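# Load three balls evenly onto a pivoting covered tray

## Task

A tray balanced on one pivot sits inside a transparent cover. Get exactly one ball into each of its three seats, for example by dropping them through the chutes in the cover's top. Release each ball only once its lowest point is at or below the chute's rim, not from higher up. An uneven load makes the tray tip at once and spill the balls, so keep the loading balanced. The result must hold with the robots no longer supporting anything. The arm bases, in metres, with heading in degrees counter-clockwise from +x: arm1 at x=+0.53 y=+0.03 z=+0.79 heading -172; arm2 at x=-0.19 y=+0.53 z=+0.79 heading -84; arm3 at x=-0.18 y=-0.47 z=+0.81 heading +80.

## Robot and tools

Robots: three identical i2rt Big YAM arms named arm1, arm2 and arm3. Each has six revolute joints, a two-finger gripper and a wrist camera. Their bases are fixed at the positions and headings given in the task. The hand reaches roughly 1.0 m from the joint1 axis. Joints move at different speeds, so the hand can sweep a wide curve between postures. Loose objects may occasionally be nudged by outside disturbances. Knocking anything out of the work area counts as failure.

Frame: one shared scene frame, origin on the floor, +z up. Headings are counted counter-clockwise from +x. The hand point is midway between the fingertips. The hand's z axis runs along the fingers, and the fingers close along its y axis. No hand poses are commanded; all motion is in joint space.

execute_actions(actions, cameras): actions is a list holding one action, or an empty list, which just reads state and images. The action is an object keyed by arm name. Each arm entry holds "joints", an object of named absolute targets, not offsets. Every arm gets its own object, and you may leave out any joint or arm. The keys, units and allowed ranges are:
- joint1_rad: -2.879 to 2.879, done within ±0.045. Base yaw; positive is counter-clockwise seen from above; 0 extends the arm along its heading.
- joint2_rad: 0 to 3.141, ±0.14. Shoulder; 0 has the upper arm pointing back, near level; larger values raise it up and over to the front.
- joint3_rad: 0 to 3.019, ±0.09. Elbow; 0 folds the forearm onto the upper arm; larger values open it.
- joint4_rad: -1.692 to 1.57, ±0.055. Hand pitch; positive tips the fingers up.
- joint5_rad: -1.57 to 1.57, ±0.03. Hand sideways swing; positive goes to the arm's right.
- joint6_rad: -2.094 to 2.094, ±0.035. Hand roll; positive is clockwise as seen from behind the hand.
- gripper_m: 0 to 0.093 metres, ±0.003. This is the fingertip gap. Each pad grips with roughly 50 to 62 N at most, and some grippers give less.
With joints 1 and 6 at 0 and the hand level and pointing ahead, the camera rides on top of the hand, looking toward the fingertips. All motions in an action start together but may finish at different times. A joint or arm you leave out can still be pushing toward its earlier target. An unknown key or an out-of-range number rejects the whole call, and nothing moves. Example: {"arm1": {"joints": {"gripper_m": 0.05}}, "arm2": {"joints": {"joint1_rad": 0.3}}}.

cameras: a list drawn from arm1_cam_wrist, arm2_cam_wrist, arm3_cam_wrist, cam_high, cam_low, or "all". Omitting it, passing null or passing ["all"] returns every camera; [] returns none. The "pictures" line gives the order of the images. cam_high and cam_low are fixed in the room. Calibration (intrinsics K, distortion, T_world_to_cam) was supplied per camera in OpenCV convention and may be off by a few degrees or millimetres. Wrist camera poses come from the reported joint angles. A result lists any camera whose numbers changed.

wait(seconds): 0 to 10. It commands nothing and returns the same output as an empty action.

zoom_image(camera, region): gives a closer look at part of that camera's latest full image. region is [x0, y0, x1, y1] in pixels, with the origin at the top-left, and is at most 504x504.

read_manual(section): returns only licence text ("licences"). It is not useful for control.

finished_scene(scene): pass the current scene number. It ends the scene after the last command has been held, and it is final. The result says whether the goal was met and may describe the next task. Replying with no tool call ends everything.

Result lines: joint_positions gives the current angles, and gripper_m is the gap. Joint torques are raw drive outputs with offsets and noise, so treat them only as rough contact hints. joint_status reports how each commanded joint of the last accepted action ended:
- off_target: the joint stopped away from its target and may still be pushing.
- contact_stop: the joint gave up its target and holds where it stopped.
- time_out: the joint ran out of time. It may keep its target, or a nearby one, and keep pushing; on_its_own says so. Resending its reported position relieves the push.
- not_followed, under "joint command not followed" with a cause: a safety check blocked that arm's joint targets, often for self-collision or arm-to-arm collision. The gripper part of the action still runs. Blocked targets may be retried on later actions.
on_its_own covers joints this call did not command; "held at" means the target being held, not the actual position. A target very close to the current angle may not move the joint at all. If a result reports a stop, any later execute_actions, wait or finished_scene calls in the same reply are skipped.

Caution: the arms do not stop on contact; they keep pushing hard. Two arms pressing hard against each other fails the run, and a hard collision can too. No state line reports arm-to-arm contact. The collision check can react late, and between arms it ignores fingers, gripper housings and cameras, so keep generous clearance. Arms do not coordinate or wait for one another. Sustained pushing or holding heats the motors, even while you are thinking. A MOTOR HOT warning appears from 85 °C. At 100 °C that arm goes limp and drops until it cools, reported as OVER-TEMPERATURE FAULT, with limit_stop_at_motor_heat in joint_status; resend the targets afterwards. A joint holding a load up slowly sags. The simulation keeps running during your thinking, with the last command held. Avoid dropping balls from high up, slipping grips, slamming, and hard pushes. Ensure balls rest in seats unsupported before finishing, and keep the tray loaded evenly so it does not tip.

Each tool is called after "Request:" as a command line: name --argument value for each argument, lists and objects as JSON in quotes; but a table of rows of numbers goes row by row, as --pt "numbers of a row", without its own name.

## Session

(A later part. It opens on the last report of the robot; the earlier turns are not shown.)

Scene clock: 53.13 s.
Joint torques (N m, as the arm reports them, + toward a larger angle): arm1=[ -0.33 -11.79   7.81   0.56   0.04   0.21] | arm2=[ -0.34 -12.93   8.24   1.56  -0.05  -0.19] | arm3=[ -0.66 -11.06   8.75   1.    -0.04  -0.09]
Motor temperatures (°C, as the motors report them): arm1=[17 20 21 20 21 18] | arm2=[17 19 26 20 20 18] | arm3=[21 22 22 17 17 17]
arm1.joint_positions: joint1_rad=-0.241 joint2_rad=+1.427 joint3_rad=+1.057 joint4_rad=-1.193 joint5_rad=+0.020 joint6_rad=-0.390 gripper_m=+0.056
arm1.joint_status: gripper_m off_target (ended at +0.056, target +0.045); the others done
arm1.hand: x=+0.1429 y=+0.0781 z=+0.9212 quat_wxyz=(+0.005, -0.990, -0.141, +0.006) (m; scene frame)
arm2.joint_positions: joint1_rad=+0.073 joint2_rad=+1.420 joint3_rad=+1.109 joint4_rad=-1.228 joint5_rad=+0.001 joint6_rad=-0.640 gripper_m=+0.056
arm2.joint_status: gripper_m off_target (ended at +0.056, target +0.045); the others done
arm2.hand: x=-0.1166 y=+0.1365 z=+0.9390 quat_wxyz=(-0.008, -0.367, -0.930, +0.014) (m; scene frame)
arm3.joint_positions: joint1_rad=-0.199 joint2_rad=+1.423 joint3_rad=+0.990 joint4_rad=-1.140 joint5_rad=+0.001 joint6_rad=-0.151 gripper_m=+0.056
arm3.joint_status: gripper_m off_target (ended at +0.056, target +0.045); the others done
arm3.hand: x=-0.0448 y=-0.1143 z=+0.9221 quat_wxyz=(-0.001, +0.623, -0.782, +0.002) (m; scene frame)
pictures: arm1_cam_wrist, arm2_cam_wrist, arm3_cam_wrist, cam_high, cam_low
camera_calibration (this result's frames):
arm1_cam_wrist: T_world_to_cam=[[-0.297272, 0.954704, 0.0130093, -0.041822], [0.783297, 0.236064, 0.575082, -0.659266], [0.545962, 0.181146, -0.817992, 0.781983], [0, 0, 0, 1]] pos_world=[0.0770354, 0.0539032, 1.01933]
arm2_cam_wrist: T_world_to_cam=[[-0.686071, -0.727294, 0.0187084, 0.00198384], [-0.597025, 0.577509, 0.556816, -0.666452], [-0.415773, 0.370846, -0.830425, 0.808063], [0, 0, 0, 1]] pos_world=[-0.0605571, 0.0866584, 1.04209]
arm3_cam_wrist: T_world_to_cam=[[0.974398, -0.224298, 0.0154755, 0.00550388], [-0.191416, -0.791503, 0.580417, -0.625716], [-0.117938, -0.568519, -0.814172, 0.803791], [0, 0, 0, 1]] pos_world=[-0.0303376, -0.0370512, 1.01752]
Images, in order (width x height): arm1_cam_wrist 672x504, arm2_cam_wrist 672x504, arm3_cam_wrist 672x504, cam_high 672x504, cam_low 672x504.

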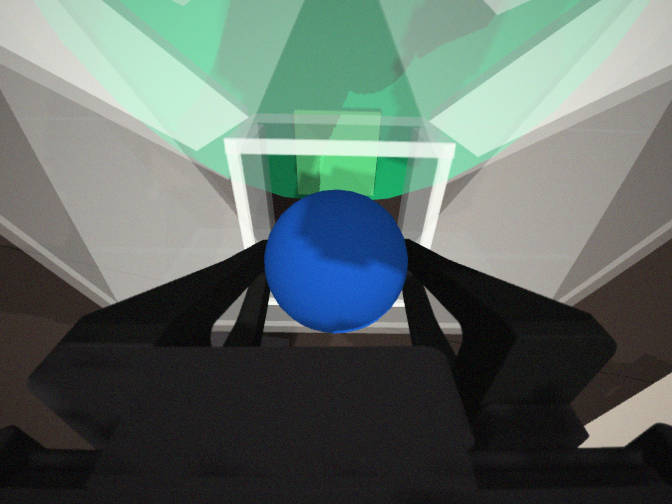

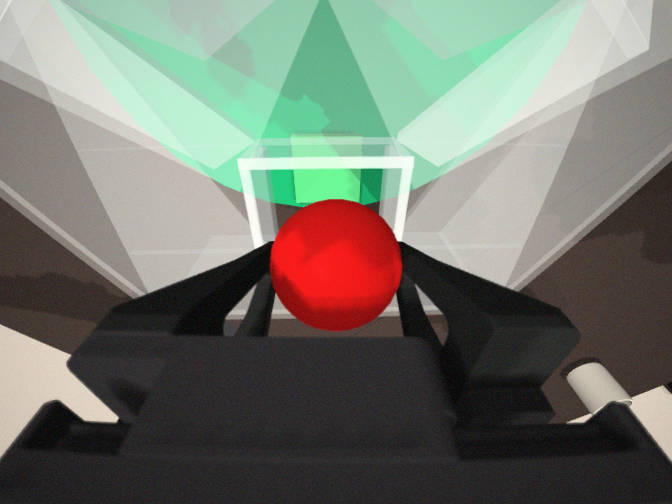

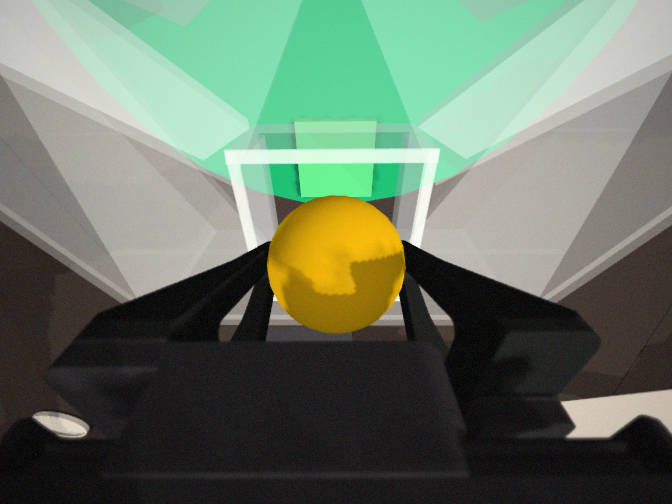

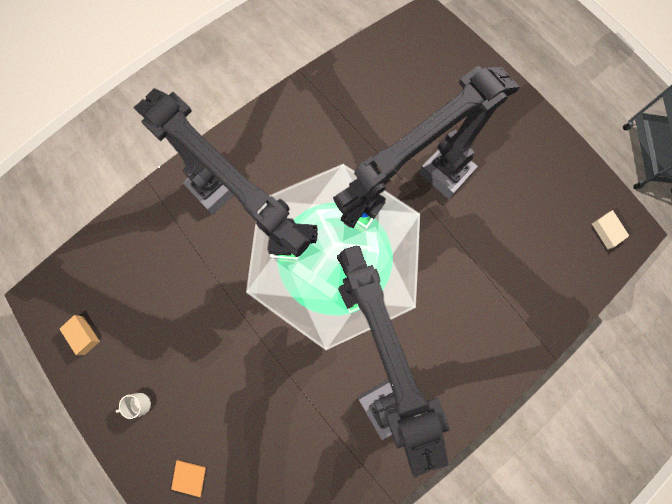

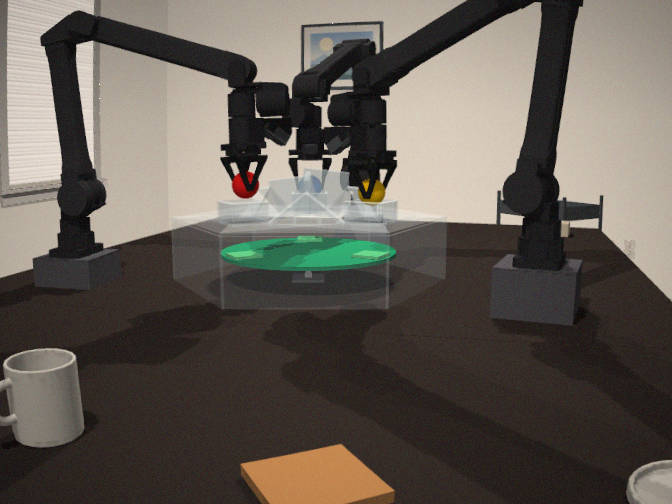

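Request:
execute_actions --actions '[{"arm2":{"joints":{"joint3_rad":1.065,"joint4_rad":-1.159,"gripper_m":0.045}}}]'

Scene clock: 55.20 s.
Joint torques (N m, as the arm reports them, + toward a larger angle): arm1=[ -0.1  -11.87   7.79   0.54   0.06   0.23] | arm2=[  0.21 -13.08   8.14   1.75  -0.06  -0.18] | arm3=[ -0.94 -11.     8.65   0.95  -0.04  -0.07]
Motor temperatures (°C, as the motors report them): arm1=[17 20 21 20 21 18] | arm2=[17 19 26 20 20 18] | arm3=[21 22 22 17 17 17]
arm1.joint_positions: joint1_rad=-0.241 joint2_rad=+1.427 joint3_rad=+1.057 joint4_rad=-1.193 joint5_rad=+0.020 joint6_rad=-0.390 gripper_m=+0.056
arm1.joint_status: not commanded
arm1.hand: x=+0.1429 y=+0.0781 z=+0.9212 quat_wxyz=(+0.005, -0.990, -0.141, +0.006) (m; scene frame)
arm2.joint_positions: joint1_rad=+0.073 joint2_rad=+1.420 joint3_rad=+1.058 joint4_rad=-1.177 joint5_rad=+0.001 joint6_rad=-0.640 gripper_m=+0.056
arm2.joint_status: gripper_m off_target (ended at +0.056, target +0.045); the others done
arm2.hand: x=-0.1177 y=+0.1427 z=+0.9209 quat_wxyz=(-0.009, -0.367, -0.930, +0.015) (m; scene frame)
arm3.joint_positions: joint1_rad=-0.199 joint2_rad=+1.423 joint3_rad=+0.990 joint4_rad=-1.140 joint5_rad=+0.001 joint6_rad=-0.151 gripper_m=+0.056
arm3.joint_status: not commanded
arm3.hand: x=-0.0448 y=-0.1143 z=+0.9221 quat_wxyz=(-0.001, +0.623, -0.782, +0.002) (m; scene frame)
pictures: arm1_cam_wrist, arm2_cam_wrist, arm3_cam_wrist, cam_high, cam_low
camera_calibration (this result's frames):
arm1_cam_wrist: T_world_to_cam=[[-0.297272, 0.954704, 0.0130093, -0.041822], [0.783297, 0.236064, 0.575082, -0.659266], [0.545962, 0.181146, -0.817992, 0.781983], [0, 0, 0, 1]] pos_world=[0.0770354, 0.0539032, 1.01933]
arm2_cam_wrist: T_world_to_cam=[[-0.686072, -0.727287, 0.018935, 0.00590665], [-0.597063, 0.577718, 0.556559, -0.660426], [-0.415717, 0.370534, -0.830593, 0.790398], [0, 0, 0, 1]] pos_world=[-0.0616814, 0.0929663, 1.02395]
arm3_cam_wrist: T_world_to_cam=[[0.974398, -0.224298, 0.0154755, 0.00550388], [-0.191416, -0.791503, 0.580417, -0.625716], [-0.117938, -0.568519, -0.814172, 0.803791], [0, 0, 0, 1]] pos_world=[-0.0303376, -0.0370512, 1.01752]
Images, in order (width x height): arm1_cam_wrist 672x504, arm2_cam_wrist 672x504, arm3_cam_wrist 672x504, cam_high 672x504, cam_low 672x504.

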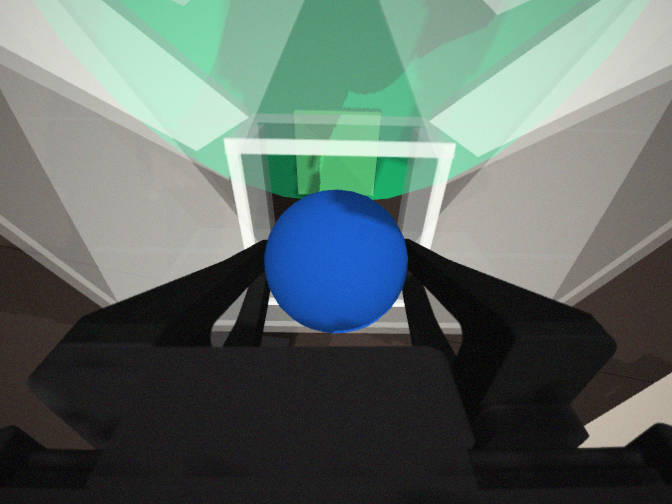

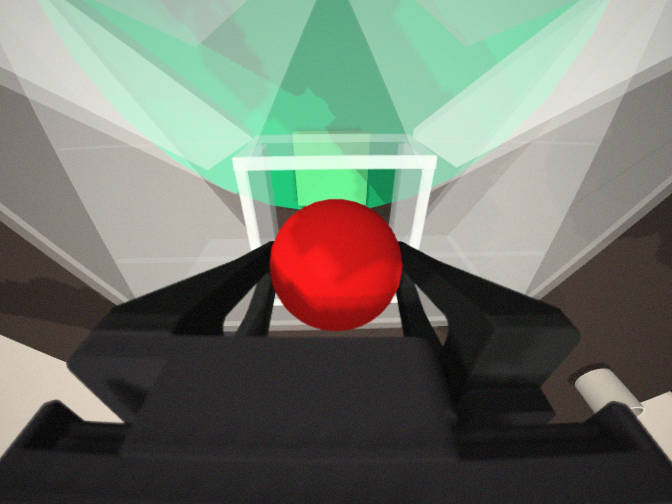

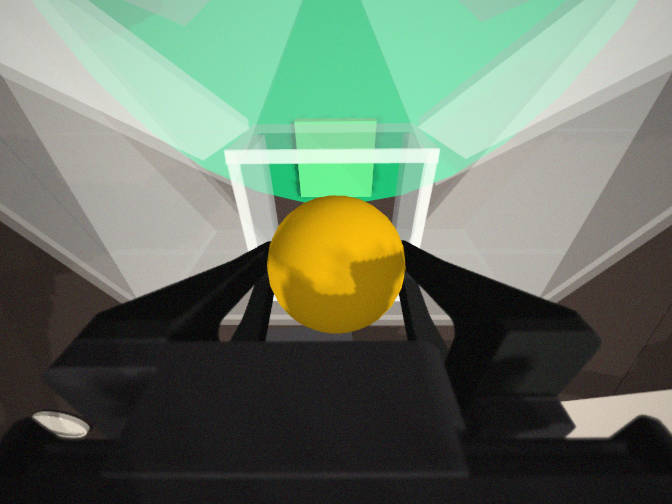

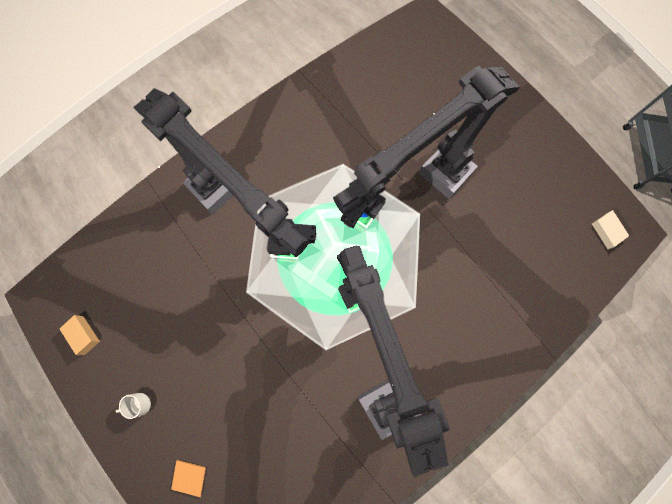

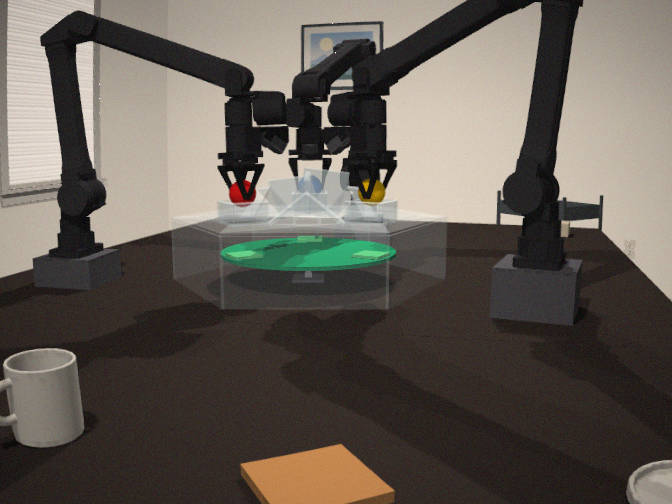

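Request:
zoom_image --camera "arm2_cam_wrist" --region '[216, 120, 456, 340]'

Request:
zoom_image --camera "cam_low" --region '[205, 155, 285, 235]'

Request:
zoom_image --camera "cam_low" --region '[330, 155, 410, 235]'

Request:
zoom_image --camera "cam_low" --region '[210, 220, 410, 300]'

Region (216, 120, 456, 340) of arm2_cam_wrist's 672x504 image, scaled by 2.100, with more detail than that image has; it fills the top 462 rows of this view, and the rest is white.

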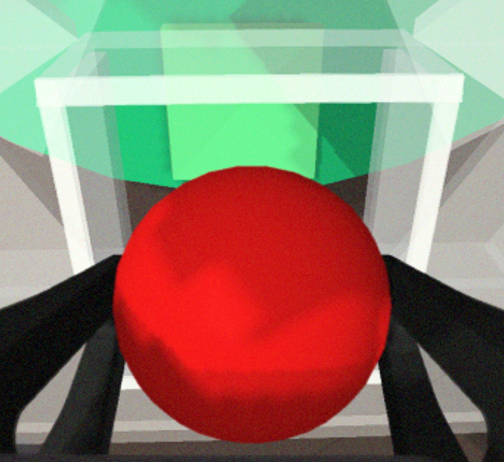

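Region (205, 155, 285, 235) of cam_low's 672x504 image, scaled by 6.300, with more detail than that image has.

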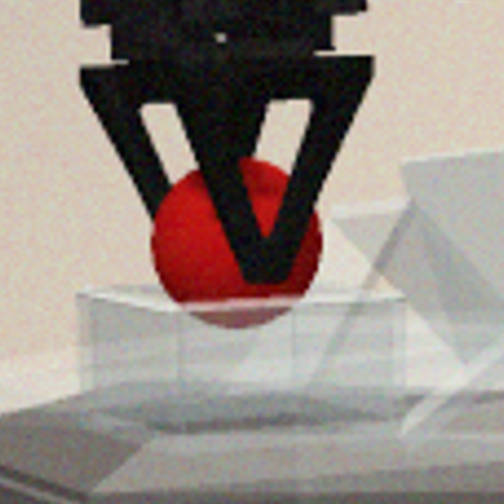

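Region (330, 155, 410, 235) of cam_low's 672x504 image, scaled by 6.300, with more detail than that image has.

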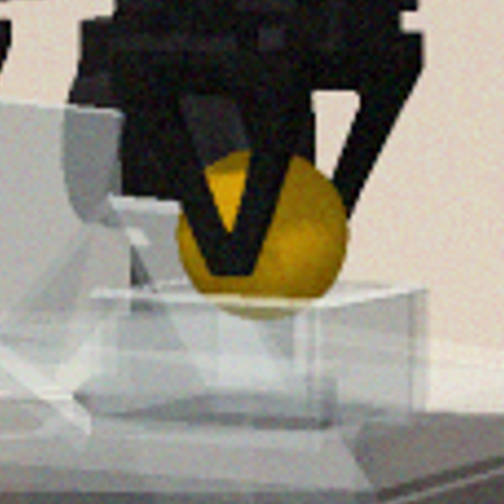

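Region (210, 220, 410, 300) of cam_low's 672x504 image, scaled by 2.520, with more detail than that image has; it fills the top 202 rows of this view, and the rest is white.

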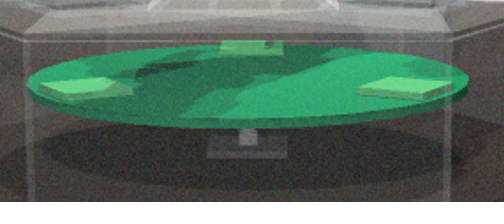

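Request:
execute_actions --actions '[{"arm1":{"joints":{"gripper_m":0.08}},"arm2":{"joints":{"gripper_m":0.08}},"arm3":{"joints":{"gripper_m":0.08}}}]'

Scene clock: 57.63 s.
Joint torques (N m, as the arm reports them, + toward a larger angle): arm1=[ -0.14 -11.93   7.79   0.54   0.09   0.2 ] | arm2=[  0.29 -13.35   8.24   1.52  -0.05  -0.17] | arm3=[ -0.59 -11.15   8.63   1.07  -0.06  -0.09]
Motor temperatures (°C, as the motors report them): arm1=[17 20 21 20 21 18] | arm2=[17 19 26 20 20 18] | arm3=[21 22 22 17 17 17]
arm1.joint_positions: joint1_rad=-0.241 joint2_rad=+1.426 joint3_rad=+1.057 joint4_rad=-1.192 joint5_rad=+0.020 joint6_rad=-0.389 gripper_m=+0.080
arm1.joint_status: all done
arm1.hand: x=+0.1428 y=+0.0781 z=+0.9216 quat_wxyz=(+0.005, -0.990, -0.140, +0.007) (m; scene frame)
arm2.joint_positions: joint1_rad=+0.073 joint2_rad=+1.419 joint3_rad=+1.058 joint4_rad=-1.177 joint5_rad=+0.001 joint6_rad=-0.641 gripper_m=+0.080
arm2.joint_status: all done
arm2.hand: x=-0.1177 y=+0.1425 z=+0.9213 quat_wxyz=(-0.009, -0.367, -0.930, +0.015) (m; scene frame)
arm3.joint_positions: joint1_rad=-0.199 joint2_rad=+1.423 joint3_rad=+0.990 joint4_rad=-1.140 joint5_rad=+0.001 joint6_rad=-0.151 gripper_m=+0.080
arm3.joint_status: all done
arm3.hand: x=-0.0448 y=-0.1143 z=+0.9221 quat_wxyz=(-0.001, +0.623, -0.782, +0.002) (m; scene frame)
pictures: arm1_cam_wrist, arm2_cam_wrist, arm3_cam_wrist, cam_high, cam_low
camera_calibration (this result's frames):
arm1_cam_wrist: T_world_to_cam=[[-0.296868, 0.954821, 0.0136113, -0.0424901], [0.784265, 0.235658, 0.573928, -0.658487], [0.544791, 0.181056, -0.818793, 0.783289], [0, 0, 0, 1]] pos_world=[0.0770858, 0.0539294, 1.01985]
arm2_cam_wrist: T_world_to_cam=[[-0.685802, -0.727511, 0.0200788, 0.00479984], [-0.597463, 0.578536, 0.555278, -0.659529], [-0.415587, 0.368815, -0.831422, 0.791865], [0, 0, 0, 1]] pos_world=[-0.0616641, 0.093002, 1.0245]
arm3_cam_wrist: T_world_to_cam=[[0.974483, -0.223927, 0.0154754, 0.00555028], [-0.191114, -0.791575, 0.580418, -0.625712], [-0.117721, -0.568565, -0.814172, 0.803794], [0, 0, 0, 1]] pos_world=[-0.0303671, -0.0370455, 1.01752]
Images, in order (width x height): arm1_cam_wrist 672x504, arm2_cam_wrist 672x504, arm3_cam_wrist 672x504, cam_high 672x504, cam_low 672x504.

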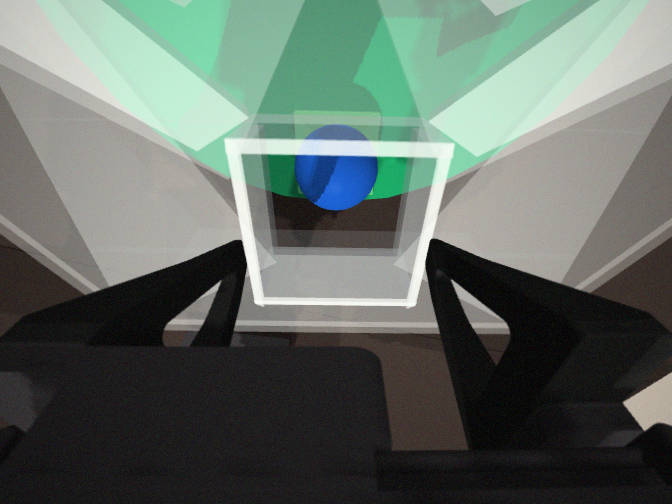

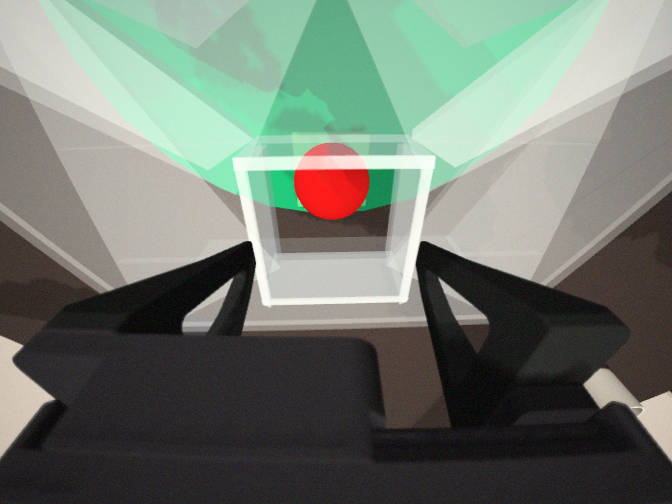

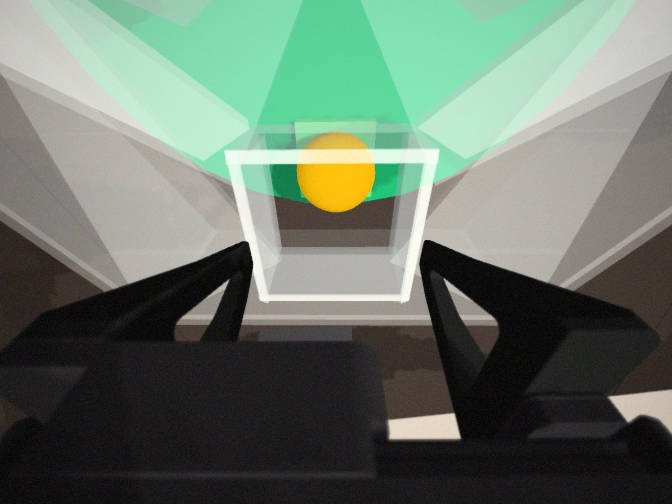

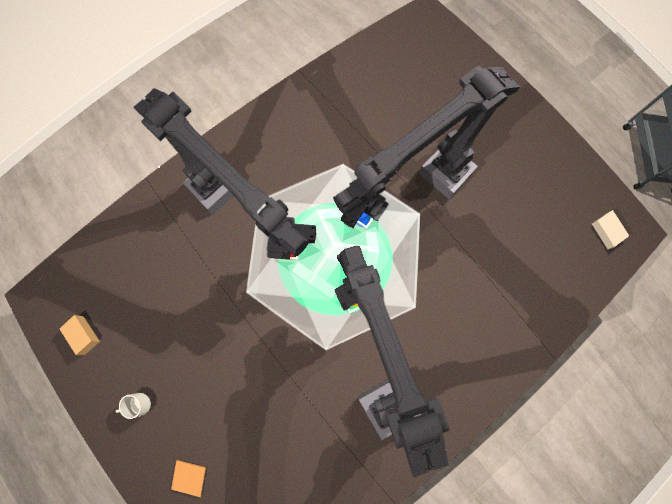

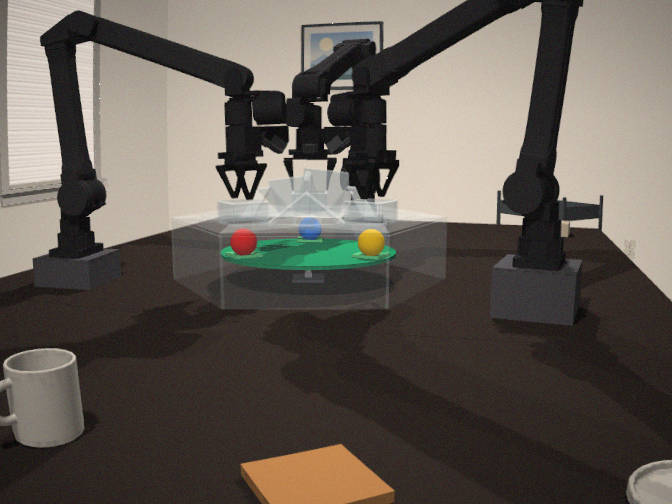

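Request:
execute_actions --actions '[]'

Scene clock: 58.63 s.
Joint torques (N m, as the arm reports them, + toward a larger angle): arm1=[ -0.33 -11.84   7.85   0.44   0.06   0.22] | arm2=[  0.52 -12.73   8.21   1.67  -0.07  -0.19] | arm3=[ -0.56 -11.08   8.66   0.97  -0.06  -0.09]
Motor temperatures (°C, as the motors report them): arm1=[17 20 21 20 21 18] | arm2=[17 19 26 20 20 18] | arm3=[21 22 22 17 17 17]
arm1.joint_positions: joint1_rad=-0.241 joint2_rad=+1.426 joint3_rad=+1.057 joint4_rad=-1.192 joint5_rad=+0.020 joint6_rad=-0.389 gripper_m=+0.080
arm1.joint_status: all done
arm1.hand: x=+0.1428 y=+0.0781 z=+0.9216 quat_wxyz=(+0.005, -0.990, -0.140, +0.007) (m; scene frame)
arm2.joint_positions: joint1_rad=+0.073 joint2_rad=+1.419 joint3_rad=+1.058 joint4_rad=-1.177 joint5_rad=+0.001 joint6_rad=-0.641 gripper_m=+0.080
arm2.joint_status: all done
arm2.hand: x=-0.1177 y=+0.1425 z=+0.9213 quat_wxyz=(-0.009, -0.367, -0.930, +0.015) (m; scene frame)
arm3.joint_positions: joint1_rad=-0.199 joint2_rad=+1.423 joint3_rad=+0.990 joint4_rad=-1.140 joint5_rad=+0.001 joint6_rad=-0.151 gripper_m=+0.080
arm3.joint_status: all done
arm3.hand: x=-0.0448 y=-0.1143 z=+0.9221 quat_wxyz=(-0.001, +0.623, -0.782, +0.002) (m; scene frame)
pictures: arm1_cam_wrist, arm2_cam_wrist, arm3_cam_wrist, cam_high, cam_low
camera_calibration (this result's frames):
arm1_cam_wrist: T_world_to_cam=[[-0.296868, 0.954821, 0.0136113, -0.0424901], [0.784265, 0.235658, 0.573928, -0.658487], [0.544791, 0.181056, -0.818793, 0.783289], [0, 0, 0, 1]] pos_world=[0.0770858, 0.0539294, 1.01985]
arm2_cam_wrist: T_world_to_cam=[[-0.685802, -0.727511, 0.0200788, 0.00479984], [-0.597463, 0.578536, 0.555278, -0.659529], [-0.415587, 0.368815, -0.831422, 0.791865], [0, 0, 0, 1]] pos_world=[-0.0616641, 0.093002, 1.0245]
arm3_cam_wrist: T_world_to_cam=[[0.974483, -0.223927, 0.0154754, 0.00555028], [-0.191114, -0.791575, 0.580418, -0.625712], [-0.117721, -0.568565, -0.814172, 0.803794], [0, 0, 0, 1]] pos_world=[-0.0303671, -0.0370455, 1.01752]
Images, in order (width x height): arm1_cam_wrist 672x504, arm2_cam_wrist 672x504, arm3_cam_wrist 672x504, cam_high 672x504, cam_low 672x504.

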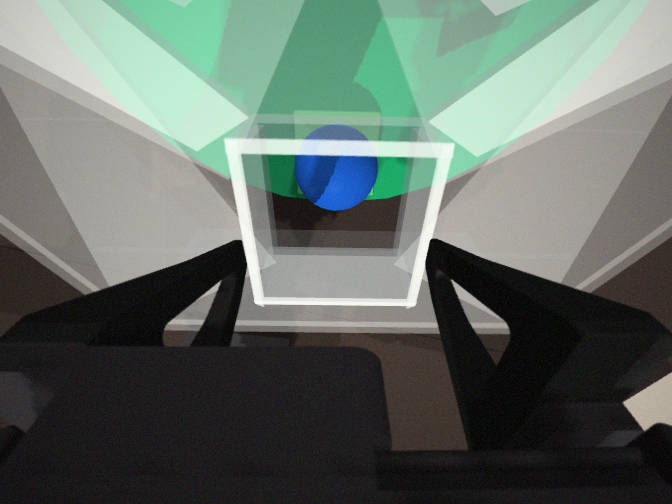

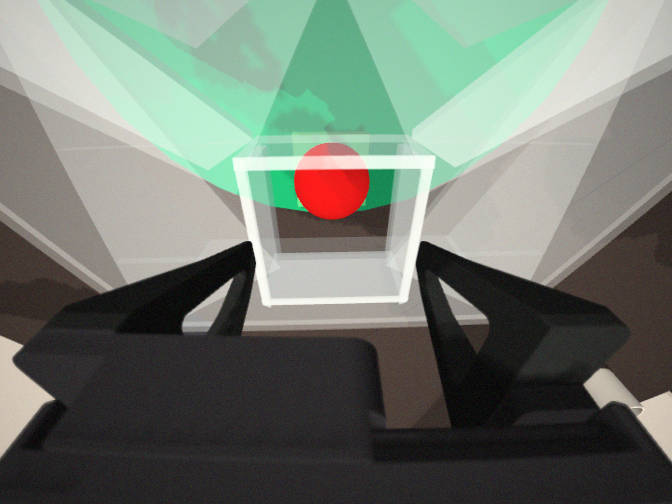

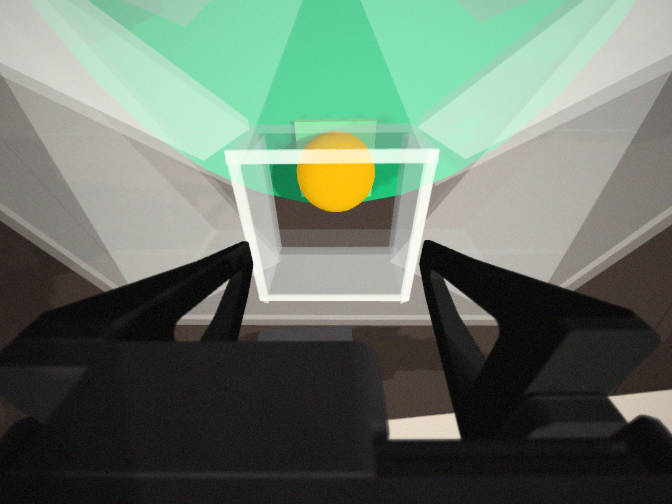

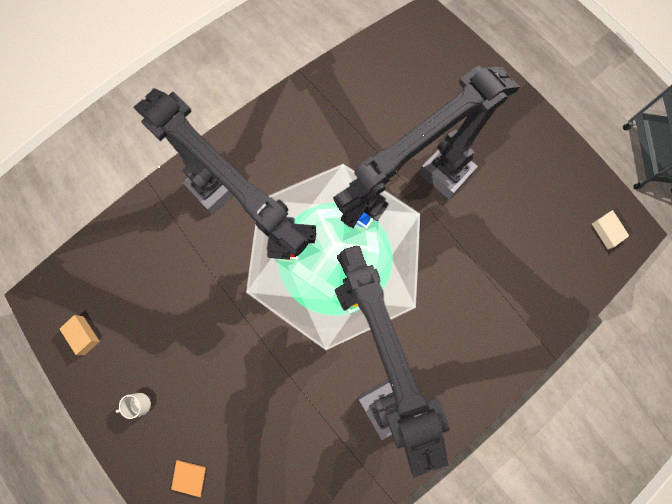

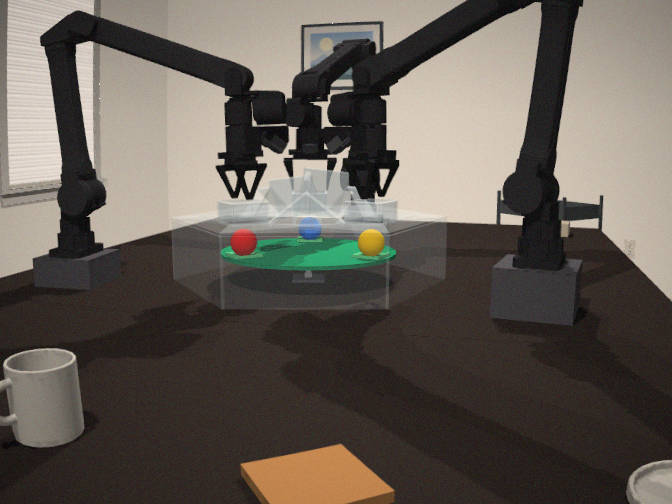

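The balls are seated and the tray is level, so I'm finishing scene 1.

Request:
finished_scene --scene 1

The scene is finished: the task was done.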